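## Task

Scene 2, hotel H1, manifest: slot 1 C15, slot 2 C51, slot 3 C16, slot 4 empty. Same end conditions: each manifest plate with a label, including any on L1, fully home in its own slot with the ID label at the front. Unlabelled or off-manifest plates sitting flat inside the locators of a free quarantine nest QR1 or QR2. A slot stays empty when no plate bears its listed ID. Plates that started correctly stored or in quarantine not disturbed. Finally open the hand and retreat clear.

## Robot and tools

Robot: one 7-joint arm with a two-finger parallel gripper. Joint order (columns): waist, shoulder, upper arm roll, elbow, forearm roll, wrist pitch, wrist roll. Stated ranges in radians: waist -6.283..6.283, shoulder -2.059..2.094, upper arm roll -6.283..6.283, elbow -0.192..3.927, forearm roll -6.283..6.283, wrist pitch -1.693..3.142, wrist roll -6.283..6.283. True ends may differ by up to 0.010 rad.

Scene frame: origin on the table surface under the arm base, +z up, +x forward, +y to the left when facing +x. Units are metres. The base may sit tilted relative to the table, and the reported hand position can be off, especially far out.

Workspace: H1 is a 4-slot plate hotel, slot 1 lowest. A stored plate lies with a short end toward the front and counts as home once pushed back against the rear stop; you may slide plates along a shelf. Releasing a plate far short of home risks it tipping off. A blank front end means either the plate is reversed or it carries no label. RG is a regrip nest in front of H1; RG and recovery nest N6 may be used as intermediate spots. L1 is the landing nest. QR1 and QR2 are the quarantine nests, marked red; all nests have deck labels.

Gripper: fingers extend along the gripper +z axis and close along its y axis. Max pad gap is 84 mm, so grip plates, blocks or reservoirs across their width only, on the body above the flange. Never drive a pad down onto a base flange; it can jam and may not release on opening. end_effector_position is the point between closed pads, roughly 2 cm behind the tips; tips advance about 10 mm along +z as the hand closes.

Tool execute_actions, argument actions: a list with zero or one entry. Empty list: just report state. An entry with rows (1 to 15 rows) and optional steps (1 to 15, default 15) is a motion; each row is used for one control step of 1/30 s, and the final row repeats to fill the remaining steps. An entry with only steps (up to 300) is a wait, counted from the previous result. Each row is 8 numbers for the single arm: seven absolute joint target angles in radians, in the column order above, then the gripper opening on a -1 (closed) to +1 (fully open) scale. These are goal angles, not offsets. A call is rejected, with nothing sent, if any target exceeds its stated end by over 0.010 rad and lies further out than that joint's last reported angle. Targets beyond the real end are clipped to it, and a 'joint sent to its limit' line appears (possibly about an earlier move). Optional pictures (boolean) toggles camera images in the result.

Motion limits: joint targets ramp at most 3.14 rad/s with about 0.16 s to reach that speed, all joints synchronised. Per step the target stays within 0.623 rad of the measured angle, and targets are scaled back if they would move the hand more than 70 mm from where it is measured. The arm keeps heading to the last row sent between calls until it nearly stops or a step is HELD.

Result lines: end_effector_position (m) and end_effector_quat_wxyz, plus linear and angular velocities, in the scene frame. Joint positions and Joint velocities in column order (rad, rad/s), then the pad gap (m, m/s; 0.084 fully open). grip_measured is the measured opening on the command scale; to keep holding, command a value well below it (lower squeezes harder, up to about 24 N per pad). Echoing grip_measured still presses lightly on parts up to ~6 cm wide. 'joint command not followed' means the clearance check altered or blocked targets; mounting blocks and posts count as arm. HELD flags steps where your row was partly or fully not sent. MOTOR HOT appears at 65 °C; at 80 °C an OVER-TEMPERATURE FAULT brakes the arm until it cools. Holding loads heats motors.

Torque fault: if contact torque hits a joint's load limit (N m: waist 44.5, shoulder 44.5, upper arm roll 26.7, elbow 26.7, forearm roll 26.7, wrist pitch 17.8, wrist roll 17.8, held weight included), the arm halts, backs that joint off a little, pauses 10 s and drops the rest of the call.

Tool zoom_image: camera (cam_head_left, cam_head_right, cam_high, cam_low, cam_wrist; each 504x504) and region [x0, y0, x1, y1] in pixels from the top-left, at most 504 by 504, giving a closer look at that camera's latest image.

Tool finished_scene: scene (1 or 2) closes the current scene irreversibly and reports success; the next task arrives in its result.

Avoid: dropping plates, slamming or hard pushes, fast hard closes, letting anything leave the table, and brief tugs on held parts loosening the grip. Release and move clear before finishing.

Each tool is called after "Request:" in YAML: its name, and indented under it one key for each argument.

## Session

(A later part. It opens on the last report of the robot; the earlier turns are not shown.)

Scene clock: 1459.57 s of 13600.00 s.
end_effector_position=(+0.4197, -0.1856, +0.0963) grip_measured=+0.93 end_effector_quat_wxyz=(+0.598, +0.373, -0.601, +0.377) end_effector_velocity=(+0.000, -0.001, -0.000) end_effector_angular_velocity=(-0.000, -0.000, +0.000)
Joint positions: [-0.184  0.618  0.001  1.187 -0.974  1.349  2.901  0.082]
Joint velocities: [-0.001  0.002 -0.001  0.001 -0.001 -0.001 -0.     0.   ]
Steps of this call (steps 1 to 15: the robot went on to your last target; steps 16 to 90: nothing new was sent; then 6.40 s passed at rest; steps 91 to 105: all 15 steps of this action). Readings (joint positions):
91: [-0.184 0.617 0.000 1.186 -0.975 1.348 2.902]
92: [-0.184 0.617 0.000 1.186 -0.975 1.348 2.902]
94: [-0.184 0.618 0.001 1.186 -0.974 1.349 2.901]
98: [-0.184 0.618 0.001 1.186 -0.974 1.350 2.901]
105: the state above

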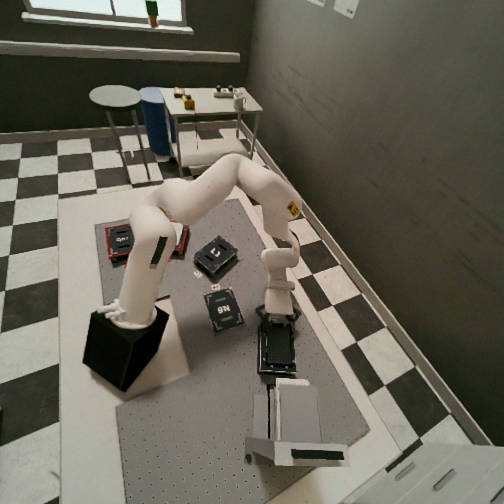

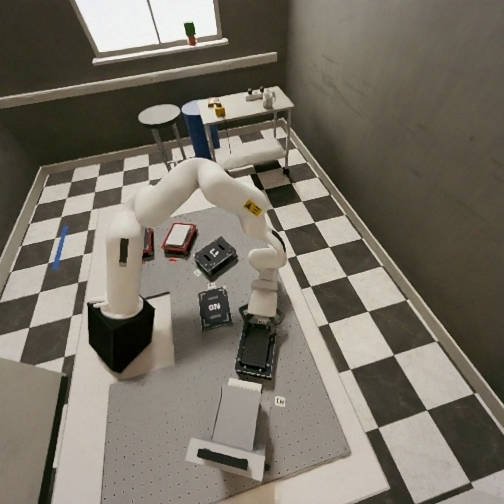

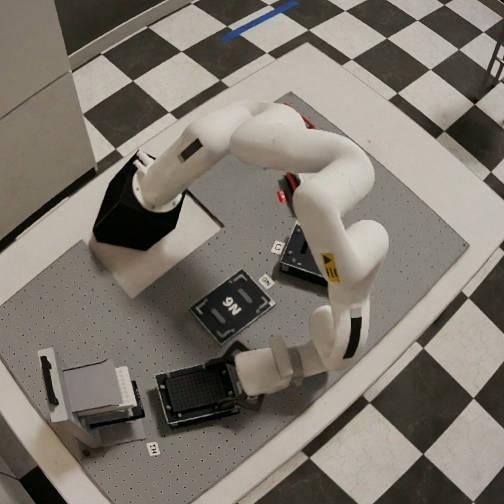

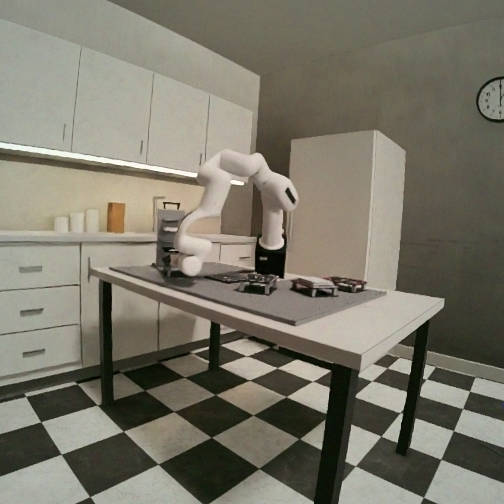

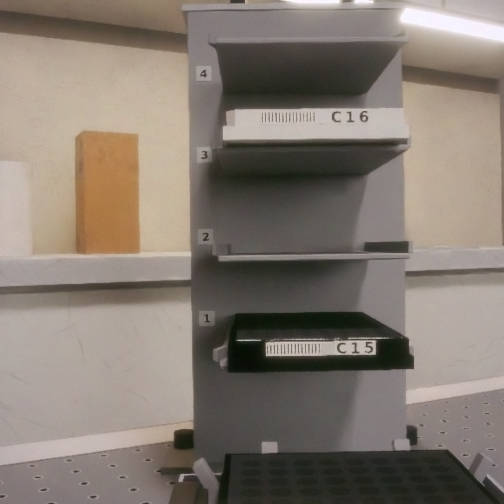

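Request:
execute_actions:
  actions:
    - {"rows":[[-0.1849,0.6148,0,1.1841,-0.9750,1.3485,2.9012,-1],[-0.1861,0.6087,0,1.1793,-0.9758,1.3488,2.8997,-1],[-0.1880,0.5994,0,1.1722,-0.9768,1.3492,2.8974,-1],[-0.1904,0.5871,0,1.1628,-0.9782,1.3497,2.8943,-1],[-0.1935,0.5718,0,1.1513,-0.9799,1.3504,2.8902,-1],[-0.1972,0.5534,0,1.1376,-0.9819,1.3514,2.8851,-1],[-0.2038,0.5322,0,1.1208,-0.9861,1.3506,2.8796,-1],[-0.2132,0.5086,0,1.1008,-0.9925,1.3482,2.8735,-1],[-0.2237,0.4851,0,1.0808,-0.9998,1.3451,2.8673,-1],[-0.2352,0.4618,0,1.0607,-1.0080,1.3411,2.8611,-1],[-0.2479,0.4390,0,1.0405,-1.0172,1.3365,2.8549,-1],[-0.2617,0.4164,0,1.0205,-1.0273,1.3309,2.8485,-1],[-0.2749,0.3970,0,1.0028,-1.0371,1.3255,2.8430,-1],[-0.2886,0.3810,0,0.9871,-1.0476,1.3189,2.8387,-1],[-0.3013,0.3697,0,0.9745,-1.0577,1.3121,2.8361,-1]],"steps":15}
  pictures: false

Request:
execute_actions:
  actions:
    - {"rows":[[-0.3141,0.3634,0,0.9645,-1.0684,1.3040,2.8357,-1],[-0.3259,0.3617,0,0.9576,-1.0788,1.2956,2.8373,-1],[-0.3381,0.3632,0,0.9520,-1.0900,1.2863,2.8404,-1],[-0.3500,0.3667,0,0.9479,-1.1011,1.2768,2.8442,-1],[-0.3623,0.3708,0,0.9442,-1.1128,1.2673,2.8485,-1],[-0.3746,0.3750,0,0.9407,-1.1245,1.2581,2.8528,-1],[-0.3869,0.3794,0,0.9376,-1.1363,1.2490,2.8571,-1],[-0.3992,0.3840,0,0.9348,-1.1481,1.2400,2.8614,-1],[-0.4115,0.3887,0,0.9323,-1.1601,1.2313,2.8657,-1],[-0.4238,0.3937,0,0.9301,-1.1721,1.2226,2.8700,-1],[-0.4361,0.3988,0,0.9283,-1.1842,1.2141,2.8744,-1],[-0.4496,0.4060,0,0.9273,-1.1978,1.2047,2.8797,-1],[-0.4631,0.4135,0,0.9266,-1.2115,1.1956,2.8852,-1],[-0.4767,0.4212,0,0.9264,-1.2253,1.1866,2.8907,-1],[-0.4902,0.4291,0,0.9267,-1.2391,1.1779,2.8961,-1]],"steps":15}
  pictures: false

Request:
execute_actions:
  actions:
    - {"rows":[[-0.5036,0.4373,0,0.9272,-1.2531,1.1694,2.9015,-1],[-0.5175,0.4445,0,0.9275,-1.2673,1.1610,2.9064,-1],[-0.5315,0.4519,0,0.9281,-1.2815,1.1528,2.9113,-1],[-0.5454,0.4595,0,0.9291,-1.2959,1.1449,2.9162,-1],[-0.5593,0.4674,0,0.9306,-1.3104,1.1371,2.9212,-1],[-0.5733,0.4755,0,0.9324,-1.3250,1.1295,2.9261,-1],[-0.5872,0.4838,0,0.9346,-1.3396,1.1221,2.9310,-1],[-0.5992,0.4930,0,0.9378,-1.3525,1.1158,2.9361,-1],[-0.6094,0.5013,0,0.9410,-1.3639,1.1105,2.9406,-1],[-0.6181,0.5086,0,0.9441,-1.3736,1.1061,2.9445,-1],[-0.6255,0.5149,0,0.9467,-1.3817,1.1024,2.9478,-1],[-0.6299,0.5185,0,0.9483,-1.3866,1.1002,2.9497,-1]],"steps":15}
  pictures: false

Request:
execute_actions:
  actions:
    - {"steps":8}

Scene clock: 1530.90 s of 13600.00 s.
end_effector_position=(+0.4156, -0.2009, +0.1591) grip_measured=+0.92 end_effector_quat_wxyz=(+0.597, +0.371, -0.602, +0.379) end_effector_velocity=(-0.056, -0.098, +0.215) end_effector_angular_velocity=(+0.001, +0.007, -0.001)
Joint positions: [-0.254  0.436 -0.003  1.041 -1.023  1.333  2.855  0.081]
Joint velocities: [-0.375 -0.613  0.009 -0.557 -0.268 -0.143 -0.165  0.   ]
Steps of this call (steps 1 to 15: the robot went on to your last target; steps 16 to 90: nothing new was sent; then 67.83 s passed at rest; steps 91 to 105: all 15 steps of this action). Readings (joint positions):
91: [-0.185 0.618 0.000 1.187 -0.975 1.349 2.901]
92: [-0.185 0.618 0.000 1.187 -0.975 1.348 2.901]
94: [-0.186 0.613 0.000 1.182 -0.976 1.346 2.900]
98: [-0.194 0.576 -0.002 1.154 -0.982 1.347 2.891]
105: the state above

Scene clock: 1531.40 s of 13600.00 s.
end_effector_position=(+0.3793, -0.2698, +0.1864) grip_measured=+0.92 end_effector_quat_wxyz=(+0.598, +0.373, -0.601, +0.378) end_effector_velocity=(-0.078, -0.161, -0.006) end_effector_angular_velocity=(-0.000, -0.001, +0.000)
Joint positions: [-0.441  0.404  0.     0.93  -1.19   1.211  2.877  0.081]
Joint velocities: [-0.389  0.19  -0.    -0.036 -0.389 -0.267  0.148  0.   ]
Steps of this call (steps 1 to 15: all 15 steps of this action). Readings (joint positions):
1: [-0.267 0.417 -0.002 1.023 -1.032 1.328 2.849]
2: [-0.280 0.400 -0.002 1.006 -1.042 1.322 2.845]
4: [-0.306 0.378 -0.002 0.980 -1.062 1.308 2.841]
8: [-0.354 0.373 -0.001 0.950 -1.106 1.273 2.848]
15: the state above

Scene clock: 1531.90 s of 13600.00 s.
end_effector_position=(+0.3424, -0.3438, +0.1837) grip_measured=+0.67 end_effector_quat_wxyz=(+0.598, +0.373, -0.600, +0.378) end_effector_velocity=(-0.107, -0.121, +0.076) end_effector_angular_velocity=(-0.189, +0.019, -0.183)
Joint positions: [-0.62   0.512 -0.001  0.945 -1.376  1.106  2.946  0.072]
Joint velocities: [-0.193  0.106 -0.159  0.011 -0.135 -0.014  0.053 -0.168]
Steps of this call (steps 1 to 15: all 15 steps of this action). Readings (joint positions):
1: [-0.454 0.411 0.000 0.929 -1.203 1.202 2.882]
2: [-0.467 0.418 0.000 0.928 -1.216 1.193 2.887]
4: [-0.494 0.432 0.001 0.928 -1.243 1.175 2.898]
8: [-0.549 0.463 0.001 0.931 -1.300 1.143 2.917]
15: the state above

Scene clock: 1532.17 s of 13600.00 s.
end_effector_position=(+0.3408, -0.3476, +0.1834) grip_measured=-0.51 end_effector_quat_wxyz=(+0.598, +0.373, -0.601, +0.378) end_effector_velocity=(+0.005, +0.004, -0.007) end_effector_angular_velocity=(+0.016, -0.001, +0.013)
Joint positions: [-0.63   0.518 -0.     0.948 -1.386  1.101  2.95   0.022]
Joint velocities: [ 0.003  0.002  0.01   0.002 -0.004 -0.008  0.002 -0.196]
Steps of this call (steps 1 to 8: the robot went on to your last target). Readings (joint positions):
1: [-0.626 0.514 -0.005 0.946 -1.380 1.106 2.947]
2: [-0.629 0.516 -0.008 0.946 -1.382 1.105 2.948]
4: [-0.631 0.517 -0.006 0.947 -1.385 1.103 2.949]
8: the state above

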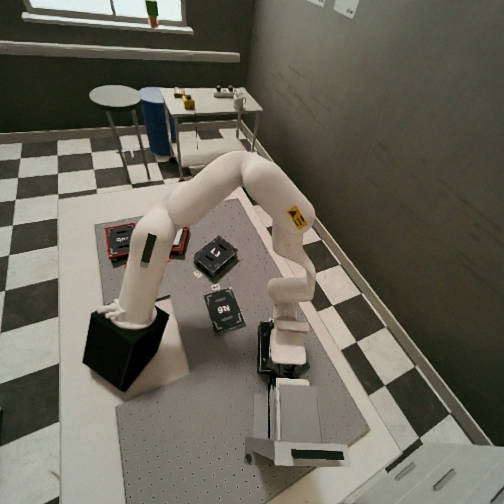

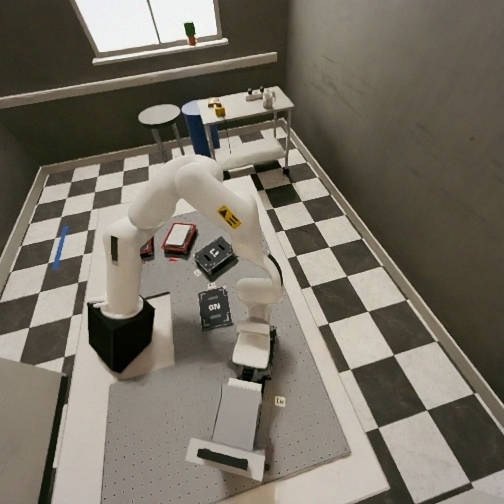

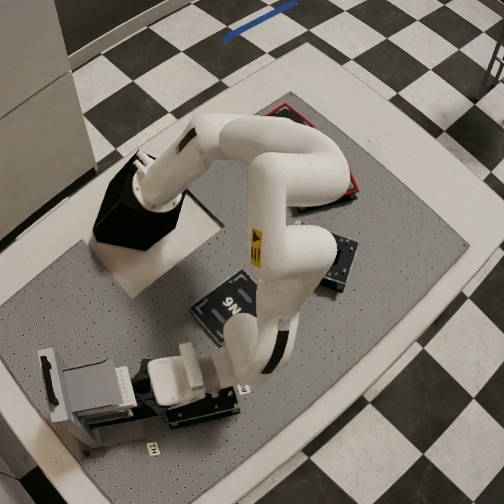

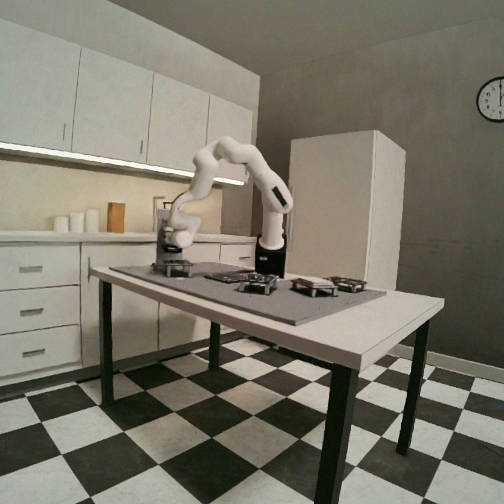

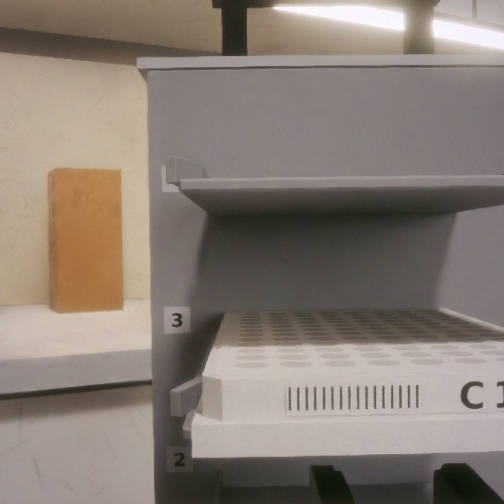

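Request:
zoom_image:
  camera: "cam_high"
  region: [40, 320, 260, 480]

Request:
zoom_image:
  camera: "cam_low"
  region: [135, 190, 225, 280]

Region (40, 320, 260, 480) of cam_high's 504x504 image, scaled by 2.291, with more detail than that image has; it fills the top 367 rows of this view, and the rest is white.

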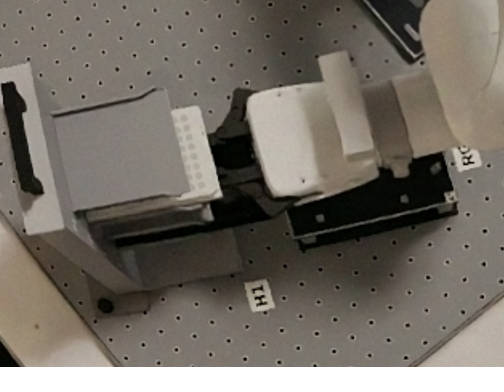

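Region (135, 190, 225, 280) of cam_low's 504x504 image, scaled by 5.600, with more detail than that image has.

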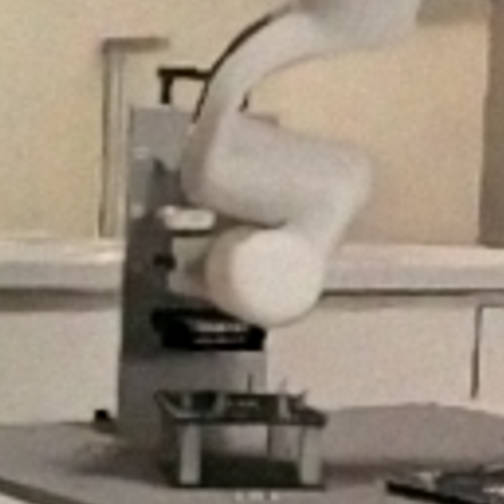

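Request:
execute_actions:
  actions:
    - {"rows":[[-0.6300,0.5130,0,0.9450,-1.3860,1.1005,2.9470,-0.6],[-0.6198,0.5042,0,0.9414,-1.3742,1.1057,2.9425,-0.6],[-0.5997,0.4915,0,0.9369,-1.3527,1.1157,2.9354,-0.6],[-0.5733,0.4755,0,0.9324,-1.3250,1.1295,2.9261,-0.4],[-0.5454,0.4595,0,0.9291,-1.2959,1.1449,2.9162,-0.2],[-0.5175,0.4445,0,0.9275,-1.2673,1.1610,2.9064,0],[-0.4902,0.4291,0,0.9267,-1.2391,1.1779,2.8961,0.2],[-0.4631,0.4135,0,0.9266,-1.2115,1.1956,2.8852,0.4],[-0.4361,0.3988,0,0.9283,-1.1842,1.2141,2.8744,0.6],[-0.4115,0.3887,0,0.9323,-1.1601,1.2313,2.8657,0.8],[-0.3869,0.3794,0,0.9376,-1.1363,1.2490,2.8571,1],[-0.3623,0.3708,0,0.9442,-1.1128,1.2673,2.8485,1],[-0.3381,0.3632,0,0.9520,-1.0900,1.2863,2.8404,1],[-0.3141,0.3634,0,0.9645,-1.0684,1.3040,2.8357,1],[-0.2886,0.3810,0,0.9871,-1.0476,1.3189,2.8387,1]],"steps":15}
  pictures: false

Request:
execute_actions:
  actions:
    - {"rows":[[-0.2749,0.3970,0,1.0028,-1.0371,1.3255,2.8430,1],[-0.2617,0.4164,0,1.0205,-1.0273,1.3309,2.8485,1],[-0.2479,0.4390,0,1.0405,-1.0172,1.3365,2.8549,1],[-0.2352,0.4618,0,1.0607,-1.0080,1.3411,2.8611,1],[-0.2237,0.4851,0,1.0808,-0.9998,1.3451,2.8673,1]],"steps":15}

Scene clock: 1546.53 s of 13600.00 s.
end_effector_position=(+0.3922, -0.2471, +0.1862) grip_measured=+0.98 end_effector_quat_wxyz=(+0.597, +0.374, -0.600, +0.380) end_effector_velocity=(+0.146, +0.296, -0.011) end_effector_angular_velocity=(-0.011, -0.021, -0.013)
Joint positions: [-0.386  0.383  0.002  0.944 -1.138  1.251  2.858  0.083]
Joint velocities: [ 0.737 -0.219 -0.012  0.213  0.707  0.532 -0.224  0.038]
Steps of this call (steps 1 to 30: the robot went on to your last target; steps 31 to 90: nothing new was sent; then 10.87 s passed at rest; steps 91 to 105: all 15 steps of this action). Readings (joint positions):
91: [-0.630 0.518 0.000 0.948 -1.387 1.100 2.950]
92: [-0.630 0.517 -0.000 0.947 -1.386 1.100 2.949]
94: [-0.623 0.510 -0.002 0.944 -1.377 1.105 2.945]
98: [-0.561 0.470 -0.002 0.933 -1.311 1.139 2.921]
105: the state above

Scene clock: 1547.03 s of 13600.00 s.
end_effector_position=(+0.4168, -0.1929, +0.1419) grip_measured=+1.00 end_effector_quat_wxyz=(+0.598, +0.371, -0.602, +0.377) end_effector_velocity=(+0.005, +0.004, -0.003) end_effector_angular_velocity=(-0.002, -0.011, +0.001)
Joint positions: [-0.226  0.484 -0.002  1.079 -1.001  1.345  2.867  0.084]
Joint velocities: [ 0.009  0.007 -0.     0.018  0.009  0.006  0.004  0.   ]
Steps of this call (steps 1 to 15: all 15 steps of this action). Readings (joint positions):
1: [-0.361 0.378 0.001 0.952 -1.115 1.268 2.852]
2: [-0.338 0.378 0.001 0.965 -1.093 1.284 2.848]
4: [-0.296 0.396 0.001 0.995 -1.058 1.309 2.848]
8: [-0.241 0.461 0.002 1.056 -1.014 1.336 2.861]
15: the state above

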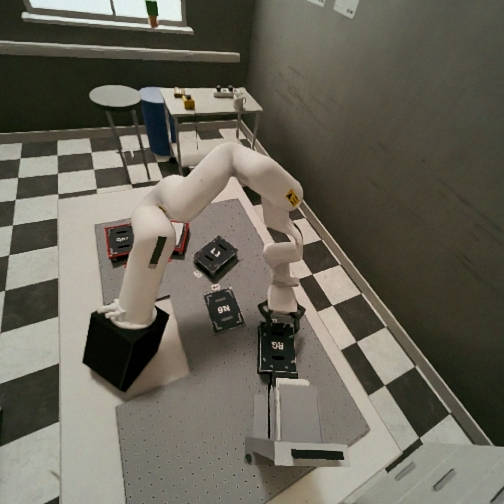

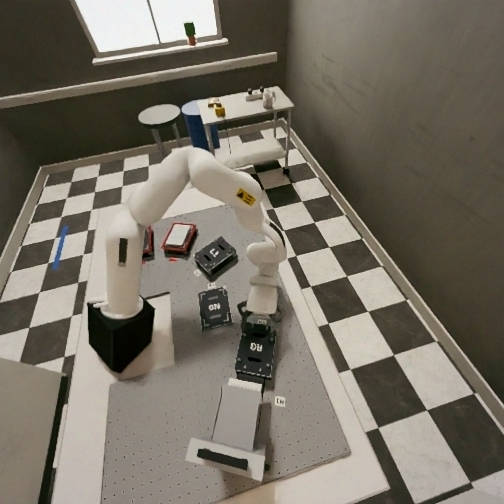

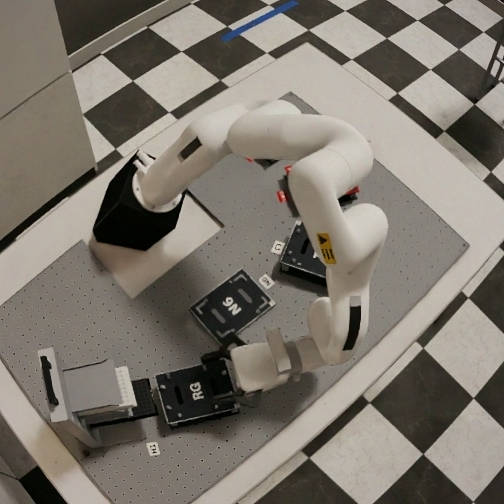

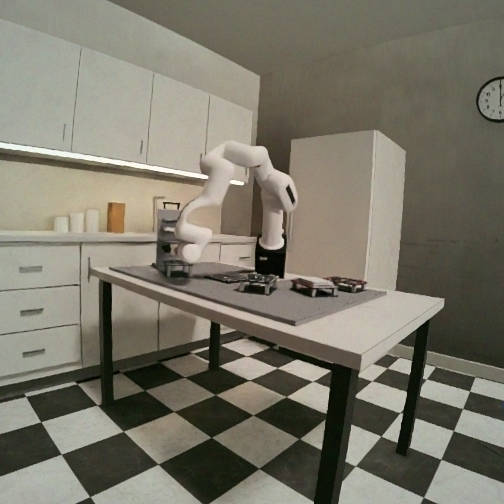

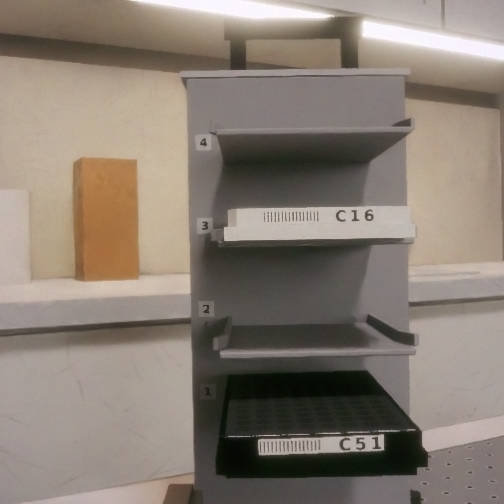

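Request:
execute_actions:
  actions: []

Request:
zoom_image:
  camera: "cam_wrist"
  region: [195, 330, 325, 500]

Request:
zoom_image:
  camera: "cam_wrist"
  region: [320, 330, 450, 500]

Scene clock: 1550.93 s of 13600.00 s.
end_effector_position=(+0.4174, -0.1915, +0.1406) grip_measured=+1.00 end_effector_quat_wxyz=(+0.598, +0.372, -0.601, +0.377) end_effector_velocity=(+0.000, +0.001, -0.000) end_effector_angular_velocity=(+0.002, -0.000, +0.001)
Joint positions: [-0.224  0.485  0.     1.081 -1.     1.345  2.867  0.084]
Joint velocities: [ 0.    -0.001  0.001  0.     0.001 -0.    -0.001 -0.   ]
Steps of this call (steps 1 to 15: the robot went on to your last target; steps 16 to 90: nothing new was sent; then 0.90 s passed at rest). Readings (joint positions):
1: [-0.226 0.484 -0.002 1.080 -1.001 1.345 2.867]
2: [-0.225 0.484 -0.001 1.080 -1.000 1.345 2.867]
4: [-0.225 0.485 -0.001 1.080 -1.000 1.345 2.867]
8: [-0.224 0.485 -0.000 1.081 -1.000 1.345 2.867]
90: the state above
The arm was judged still, so your last target was given up. Only a new action makes it travel on or press farther. Fingers that are still opening or closing keep moving.

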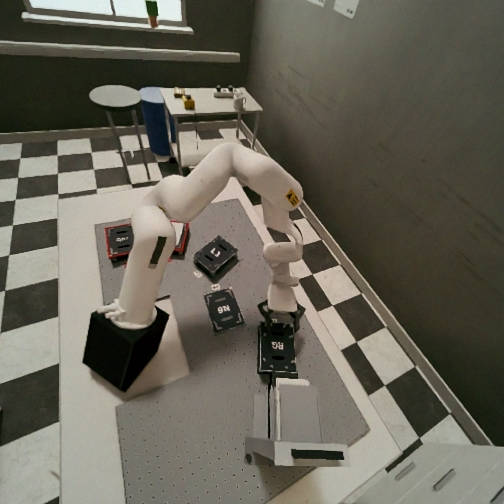

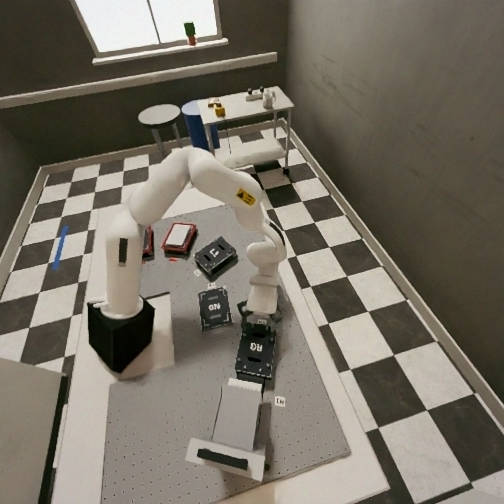

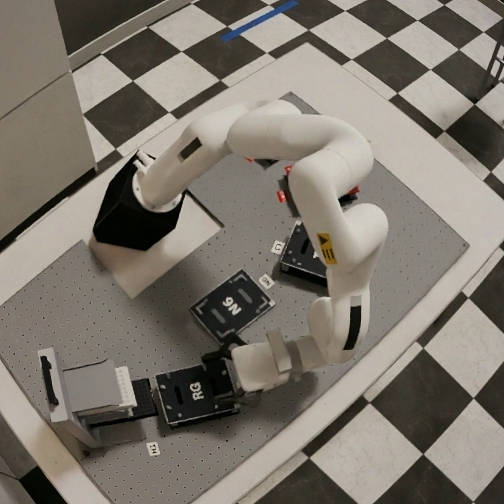

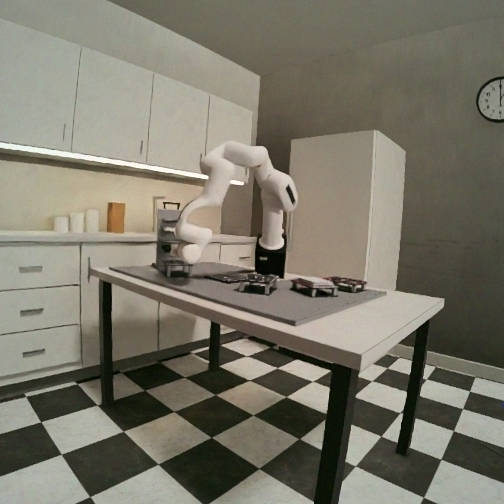

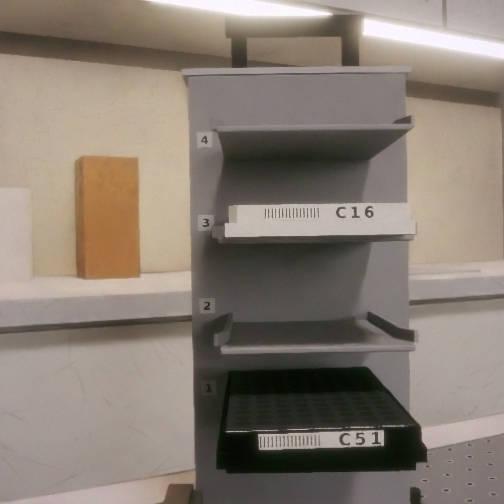

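Region (195, 330, 325, 500) of cam_wrist's 504x504 image, scaled by 2.965, with more detail than that image has; it fills the left 385 columns of this view, and the rest is white.

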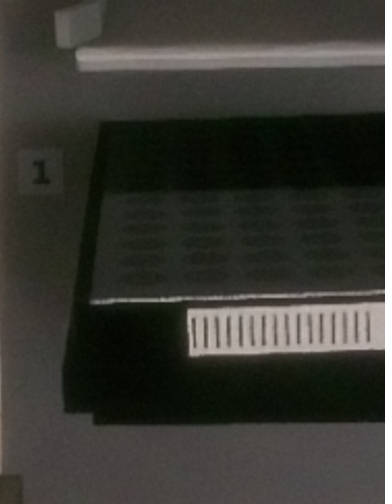

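Region (320, 330, 450, 500) of cam_wrist's 504x504 image, scaled by 2.965, with more detail than that image has; it fills the left 385 columns of this view, and the rest is white.

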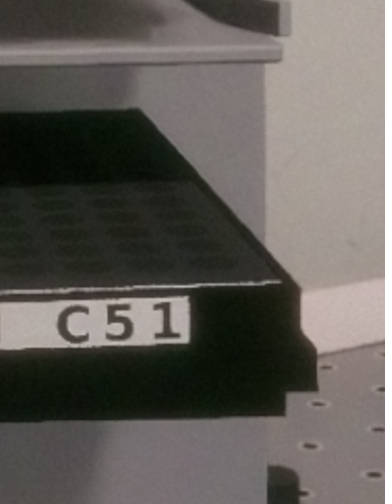

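Request:
execute_actions:
  actions:
    - {"rows":[[-0.2330,0.4875,0,1.0770,-1.0093,1.3377,2.8696,1],[-0.2500,0.4915,0,1.0695,-1.0268,1.3240,2.8739,1],[-0.2700,0.4960,0,1.0605,-1.0473,1.3080,2.8788,1],[-0.2900,0.5010,0,1.0520,-1.0678,1.2920,2.8838,1],[-0.3100,0.5065,0,1.0440,-1.0883,1.2760,2.8888,1],[-0.3300,0.5125,0,1.0365,-1.1088,1.2598,2.8938,1],[-0.3460,0.5175,0,1.0310,-1.1252,1.2470,2.8978,1],[-0.3559,0.5205,0,1.0275,-1.1353,1.2391,2.9002,1]],"steps":15}
  pictures: false

Request:
execute_actions:
  actions:
    - {"steps":10}

Request:
zoom_image:
  camera: "cam_wrist"
  region: [200, 370, 334, 504]

Request:
zoom_image:
  camera: "cam_wrist"
  region: [370, 370, 504, 504]

Scene clock: 1617.90 s of 13600.00 s.
end_effector_position=(+0.3918, -0.2503, +0.1423) grip_measured=+1.00 end_effector_quat_wxyz=(+0.599, +0.379, -0.597, +0.376) end_effector_velocity=(+0.016, +0.010, -0.020) end_effector_angular_velocity=(+0.062, -0.006, +0.065)
Joint positions: [-0.353  0.52  -0.001  1.029 -1.132  1.242  2.899  0.084]
Joint velocities: [-0.013  0.001  0.046  0.001 -0.044 -0.042  0.011  0.   ]
Steps of this call (steps 1 to 90: nothing new was sent; then 63.47 s passed at rest; steps 91 to 105: all 15 steps of this action). Readings (joint positions):
91: [-0.224 0.485 0.000 1.081 -1.000 1.345 2.867]
92: [-0.226 0.485 0.001 1.080 -1.002 1.343 2.868]
94: [-0.238 0.488 0.003 1.075 -1.016 1.332 2.871]
98: [-0.297 0.504 -0.000 1.050 -1.076 1.286 2.886]
105: the state above

Scene clock: 1618.23 s of 13600.00 s.
end_effector_position=(+0.3918, -0.2510, +0.1418) grip_measured=+1.00 end_effector_quat_wxyz=(+0.599, +0.380, -0.597, +0.376) end_effector_velocity=(-0.001, -0.000, -0.000) end_effector_angular_velocity=(-0.000, +0.001, -0.000)
Joint positions: [-0.356  0.52   0.     1.028 -1.135  1.239  2.9    0.084]
Joint velocities: [-0.002  0.001  0.001 -0.001 -0.001  0.     0.    -0.   ]
Steps of this call (steps 1 to 10: the robot went on to your last target). Readings (joint positions):
1: [-0.354 0.520 0.001 1.029 -1.133 1.241 2.900]
2: [-0.354 0.520 0.001 1.028 -1.134 1.240 2.900]
4: [-0.354 0.520 0.001 1.028 -1.135 1.239 2.900]
8: [-0.355 0.520 0.000 1.028 -1.135 1.239 2.900]
10: the state above

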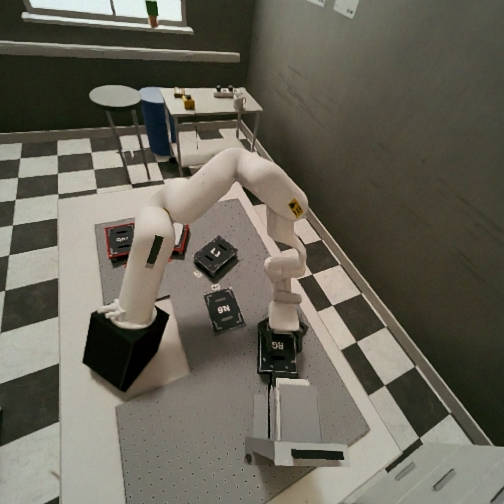

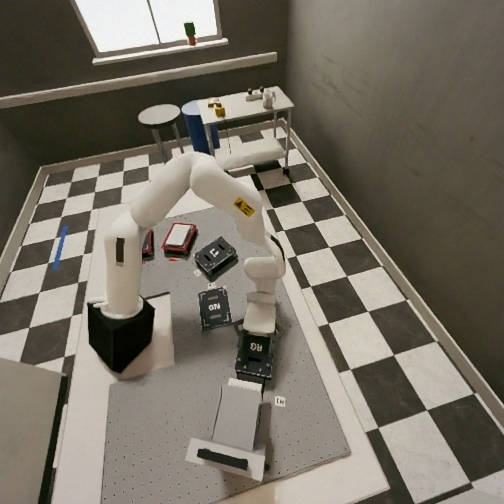

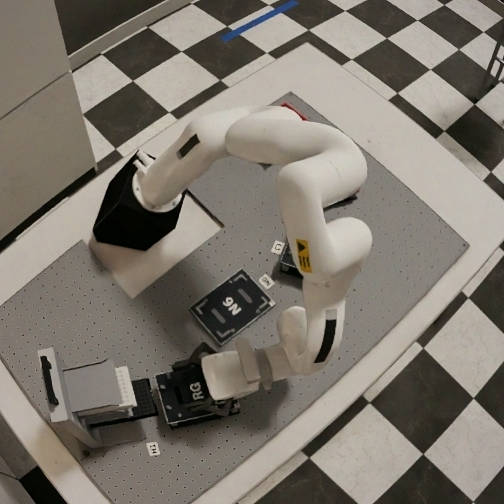

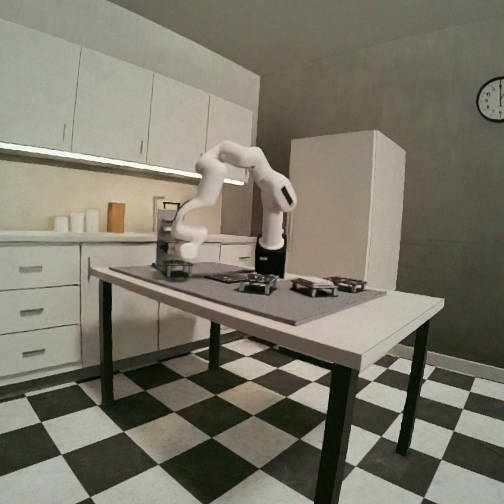

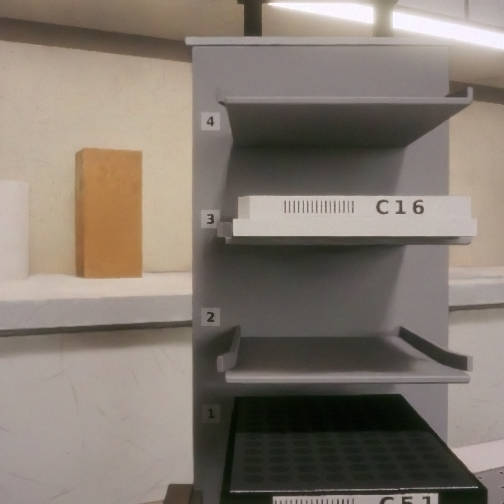

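Region (200, 370, 334, 504) of cam_wrist's 504x504 image, scaled by 3.761, with more detail than that image has.

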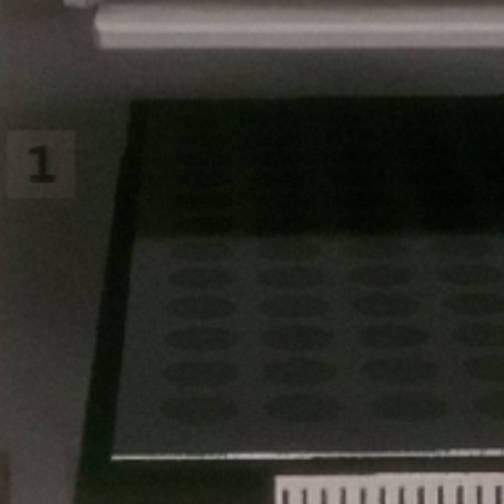

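Region (370, 370, 504, 504) of cam_wrist's 504x504 image, scaled by 3.761, with more detail than that image has.

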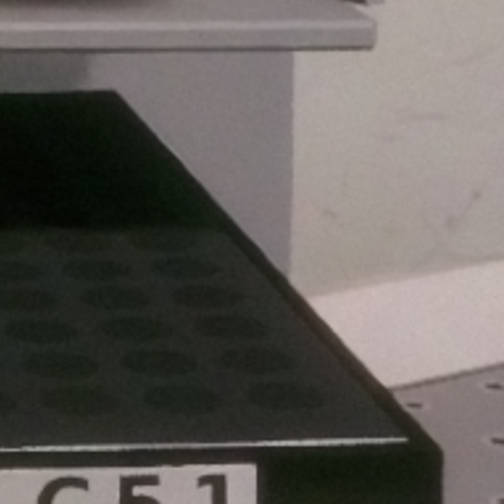

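Request:
execute_actions:
  actions:
    - {"rows":[[-0.3620,0.5219,0,1.0256,-1.1412,1.2350,2.9020,1],[-0.3720,0.5258,0,1.0237,-1.1510,1.2283,2.9055,1],[-0.3858,0.5315,0,1.0214,-1.1649,1.2190,2.9106,1],[-0.4000,0.5376,0,1.0195,-1.1792,1.2098,2.9157,1],[-0.4155,0.5446,0,1.0179,-1.1949,1.2000,2.9213,1],[-0.4300,0.5514,0,1.0168,-1.2097,1.1910,2.9266,1],[-0.4452,0.5588,0,1.0162,-1.2254,1.1818,2.9321,1],[-0.4570,0.5648,0,1.0162,-1.2376,1.1750,2.9363,1],[-0.4651,0.5689,0,1.0163,-1.2459,1.1703,2.9392,1]],"steps":15}
  pictures: false

Request:
execute_actions:
  actions:
    - {"steps":8}

Request:
zoom_image:
  camera: "cam_wrist"
  region: [200, 400, 334, 504]

Request:
zoom_image:
  camera: "cam_wrist"
  region: [370, 400, 504, 504]

Scene clock: 1640.73 s of 13600.00 s.
end_effector_position=(+0.3691, -0.2972, +0.1432) grip_measured=+1.00 end_effector_quat_wxyz=(+0.600, +0.379, -0.597, +0.375) end_effector_velocity=(+0.011, +0.000, -0.018) end_effector_angular_velocity=(+0.047, -0.011, +0.048)
Joint positions: [-0.462  0.568 -0.001  1.016 -1.242  1.173  2.938  0.084]
Joint velocities: [-0.027  0.015  0.038  0.009 -0.051 -0.038  0.019  0.   ]
Steps of this call (steps 1 to 15: the robot went on to your last target; steps 16 to 90: nothing new was sent; then 19.00 s passed at rest; steps 91 to 105: all 15 steps of this action). Readings (joint positions):
91: [-0.356 0.521 0.000 1.027 -1.136 1.239 2.900]
92: [-0.357 0.521 0.000 1.027 -1.137 1.238 2.901]
94: [-0.365 0.524 0.002 1.026 -1.146 1.232 2.904]
98: [-0.408 0.542 0.000 1.020 -1.188 1.205 2.919]
105: the state above

Scene clock: 1641.00 s of 13600.00 s.
end_effector_position=(+0.3696, -0.2975, +0.1422) grip_measured=+1.00 end_effector_quat_wxyz=(+0.599, +0.380, -0.597, +0.375) end_effector_velocity=(-0.003, -0.003, +0.002) end_effector_angular_velocity=(-0.006, +0.001, -0.006)
Joint positions: [-0.465  0.569  0.     1.016 -1.246  1.17   2.939  0.084]
Joint velocities: [-0.004  0.002 -0.005 -0.001 -0.001  0.    -0.     0.   ]
Steps of this call (steps 1 to 8: the robot went on to your last target). Readings (joint positions):
1: [-0.463 0.568 -0.000 1.016 -1.243 1.172 2.938]
2: [-0.463 0.568 0.001 1.017 -1.244 1.171 2.939]
4: [-0.464 0.568 0.001 1.017 -1.245 1.171 2.939]
8: the state above

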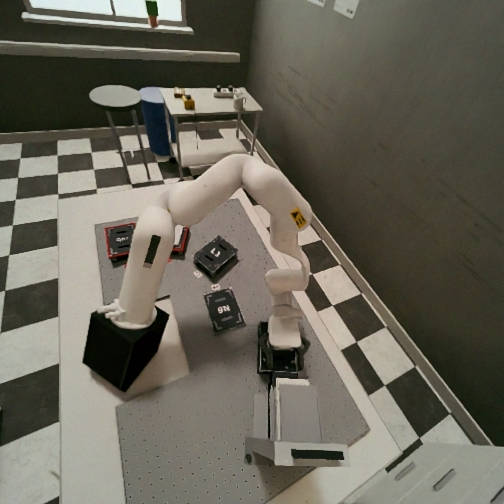

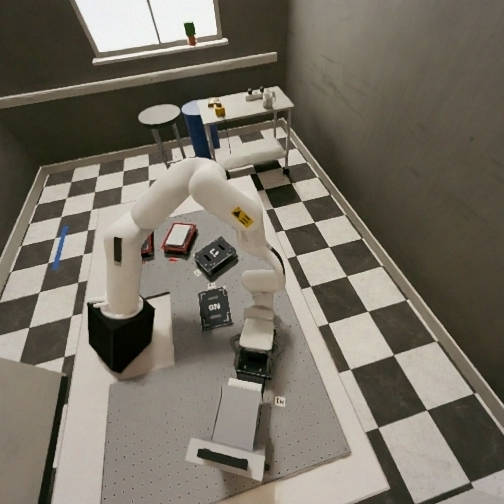

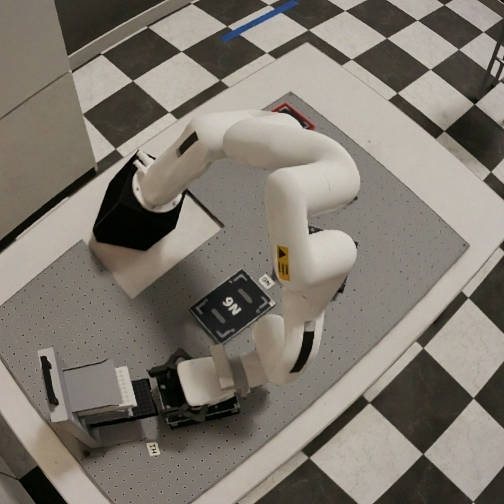

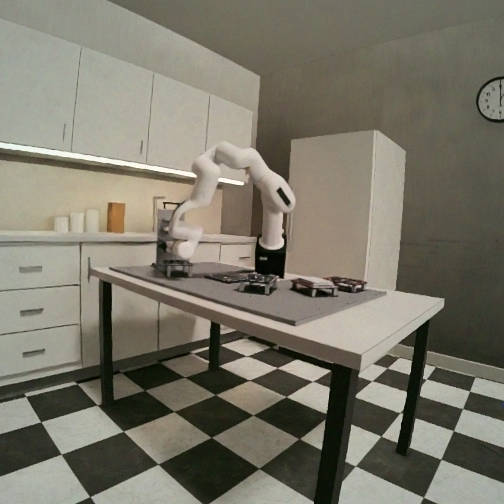

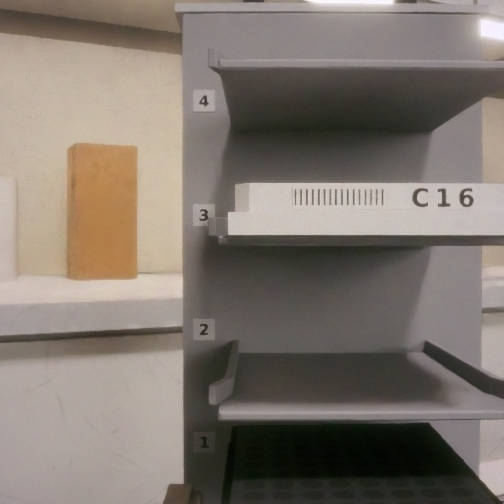

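Region (200, 400, 334, 504) of cam_wrist's 504x504 image, scaled by 3.761, with more detail than that image has; it fills the top 391 rows of this view, and the rest is white.

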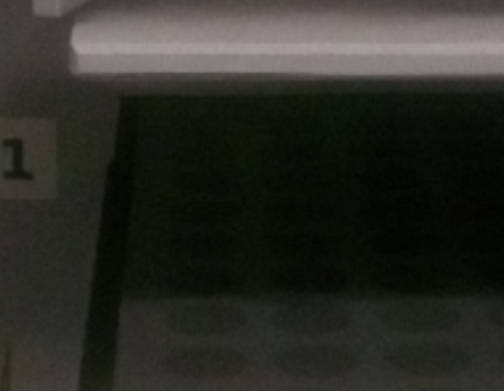

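Region (370, 400, 504, 504) of cam_wrist's 504x504 image, scaled by 3.761, with more detail than that image has; it fills the top 391 rows of this view, and the rest is white.

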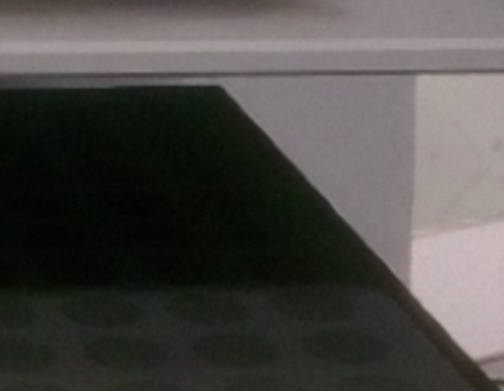

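Request:
execute_actions:
  actions:
    - {"rows":[[-0.4690,0.5710,0,1.0164,-1.2500,1.1680,2.9406,1],[-0.4745,0.5739,0,1.0167,-1.2558,1.1650,2.9426,1],[-0.4810,0.5774,0,1.0170,-1.2626,1.1613,2.9450,1],[-0.4880,0.5812,0,1.0175,-1.2699,1.1575,2.9475,1],[-0.4949,0.5851,0,1.0180,-1.2772,1.1537,2.9500,1],[-0.5028,0.5896,0,1.0188,-1.2857,1.1495,2.9529,1],[-0.5108,0.5942,0,1.0198,-1.2941,1.1453,2.9557,1],[-0.5188,0.5989,0,1.0208,-1.3026,1.1412,2.9586,1],[-0.5267,0.6037,0,1.0221,-1.3111,1.1372,2.9615,1],[-0.5340,0.6082,0,1.0233,-1.3190,1.1336,2.9641,1],[-0.5407,0.6123,0,1.0246,-1.3261,1.1303,2.9665,1],[-0.5465,0.6160,0,1.0258,-1.3324,1.1275,2.9686,1],[-0.5510,0.6190,0,1.0268,-1.3373,1.1253,2.9703,1],[-0.5535,0.6208,0,1.0275,-1.3400,1.1242,2.9713,1],[-0.5545,0.6216,0,1.0278,-1.3411,1.1237,2.9717,1]],"steps":15}
  pictures: false

Request:
execute_actions:
  actions:
    - {"steps":10}

Scene clock: 1655.20 s of 13600.00 s.
end_effector_position=(+0.3532, -0.3307, +0.1426) grip_measured=+1.00 end_effector_quat_wxyz=(+0.599, +0.379, -0.597, +0.375) end_effector_velocity=(-0.034, -0.066, +0.001) end_effector_angular_velocity=(-0.006, +0.003, -0.006)
Joint positions: [-0.542  0.613 -0.001  1.025 -1.326  1.131  2.967  0.084]
Joint velocities: [-0.151  0.096 -0.005  0.028 -0.159 -0.072  0.054 -0.   ]
Steps of this call (steps 1 to 15: the robot went on to your last target; steps 16 to 90: nothing new was sent; then 10.70 s passed at rest; steps 91 to 105: all 15 steps of this action). Readings (joint positions):
91: [-0.465 0.569 0.000 1.016 -1.246 1.170 2.939]
92: [-0.466 0.569 0.000 1.016 -1.247 1.170 2.940]
94: [-0.471 0.572 0.001 1.017 -1.252 1.167 2.941]
98: [-0.493 0.584 0.000 1.018 -1.275 1.155 2.949]
105: the state above

Scene clock: 1655.53 s of 13600.00 s.
end_effector_position=(+0.3514, -0.3357, +0.1418) grip_measured=+1.00 end_effector_quat_wxyz=(+0.599, +0.380, -0.597, +0.376) end_effector_velocity=(-0.002, -0.003, +0.002) end_effector_angular_velocity=(-0.004, +0.001, -0.003)
Joint positions: [-0.554  0.621  0.     1.028 -1.341  1.124  2.972  0.084]
Joint velocities: [-0.004  0.002 -0.003 -0.001 -0.004 -0.     0.001 -0.   ]
Steps of this call (steps 1 to 10: the robot went on to your last target). Readings (joint positions):
1: [-0.546 0.616 -0.001 1.026 -1.331 1.128 2.968]
2: [-0.549 0.618 -0.001 1.026 -1.334 1.127 2.969]
4: [-0.552 0.620 -0.001 1.027 -1.338 1.125 2.971]
8: [-0.554 0.621 0.001 1.028 -1.341 1.124 2.972]
10: the state above

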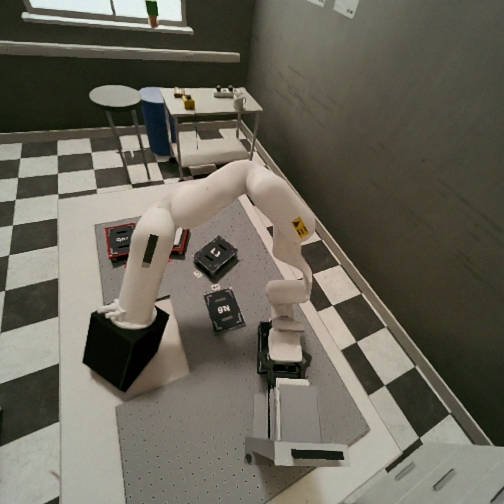

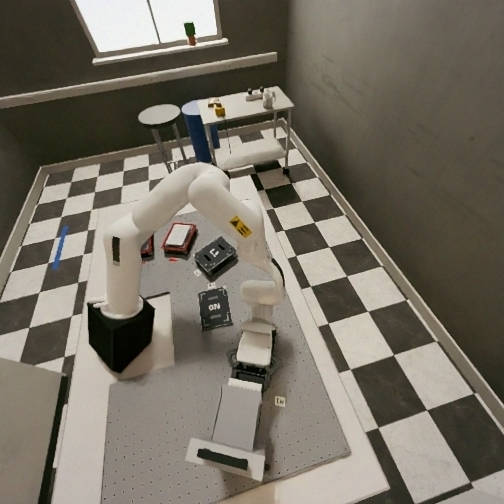

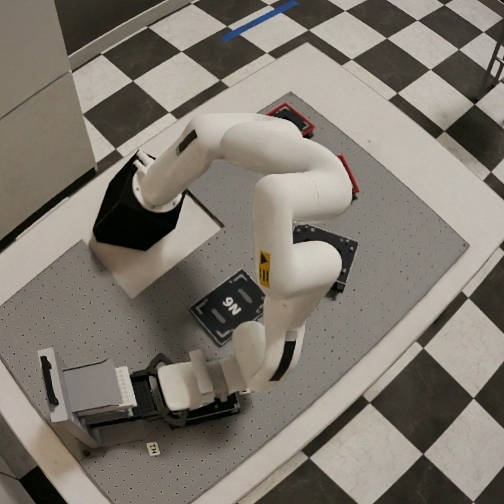

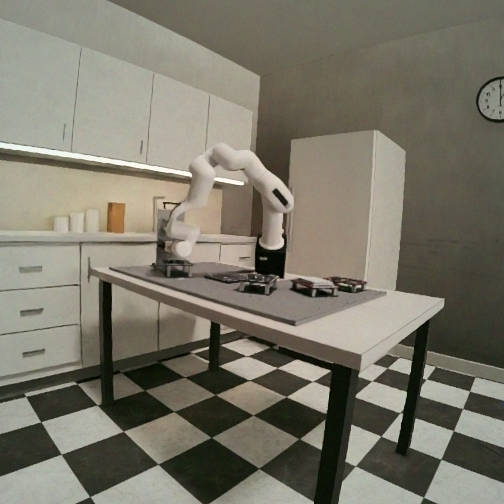

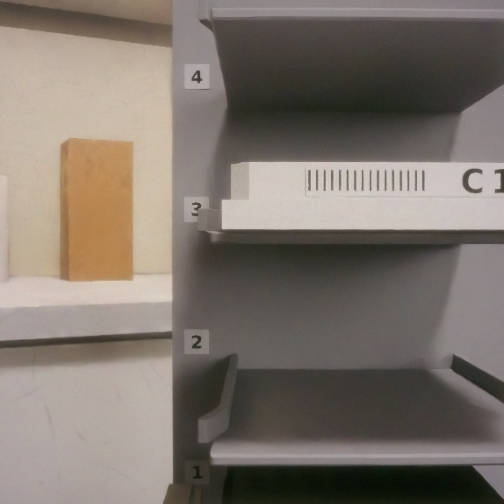

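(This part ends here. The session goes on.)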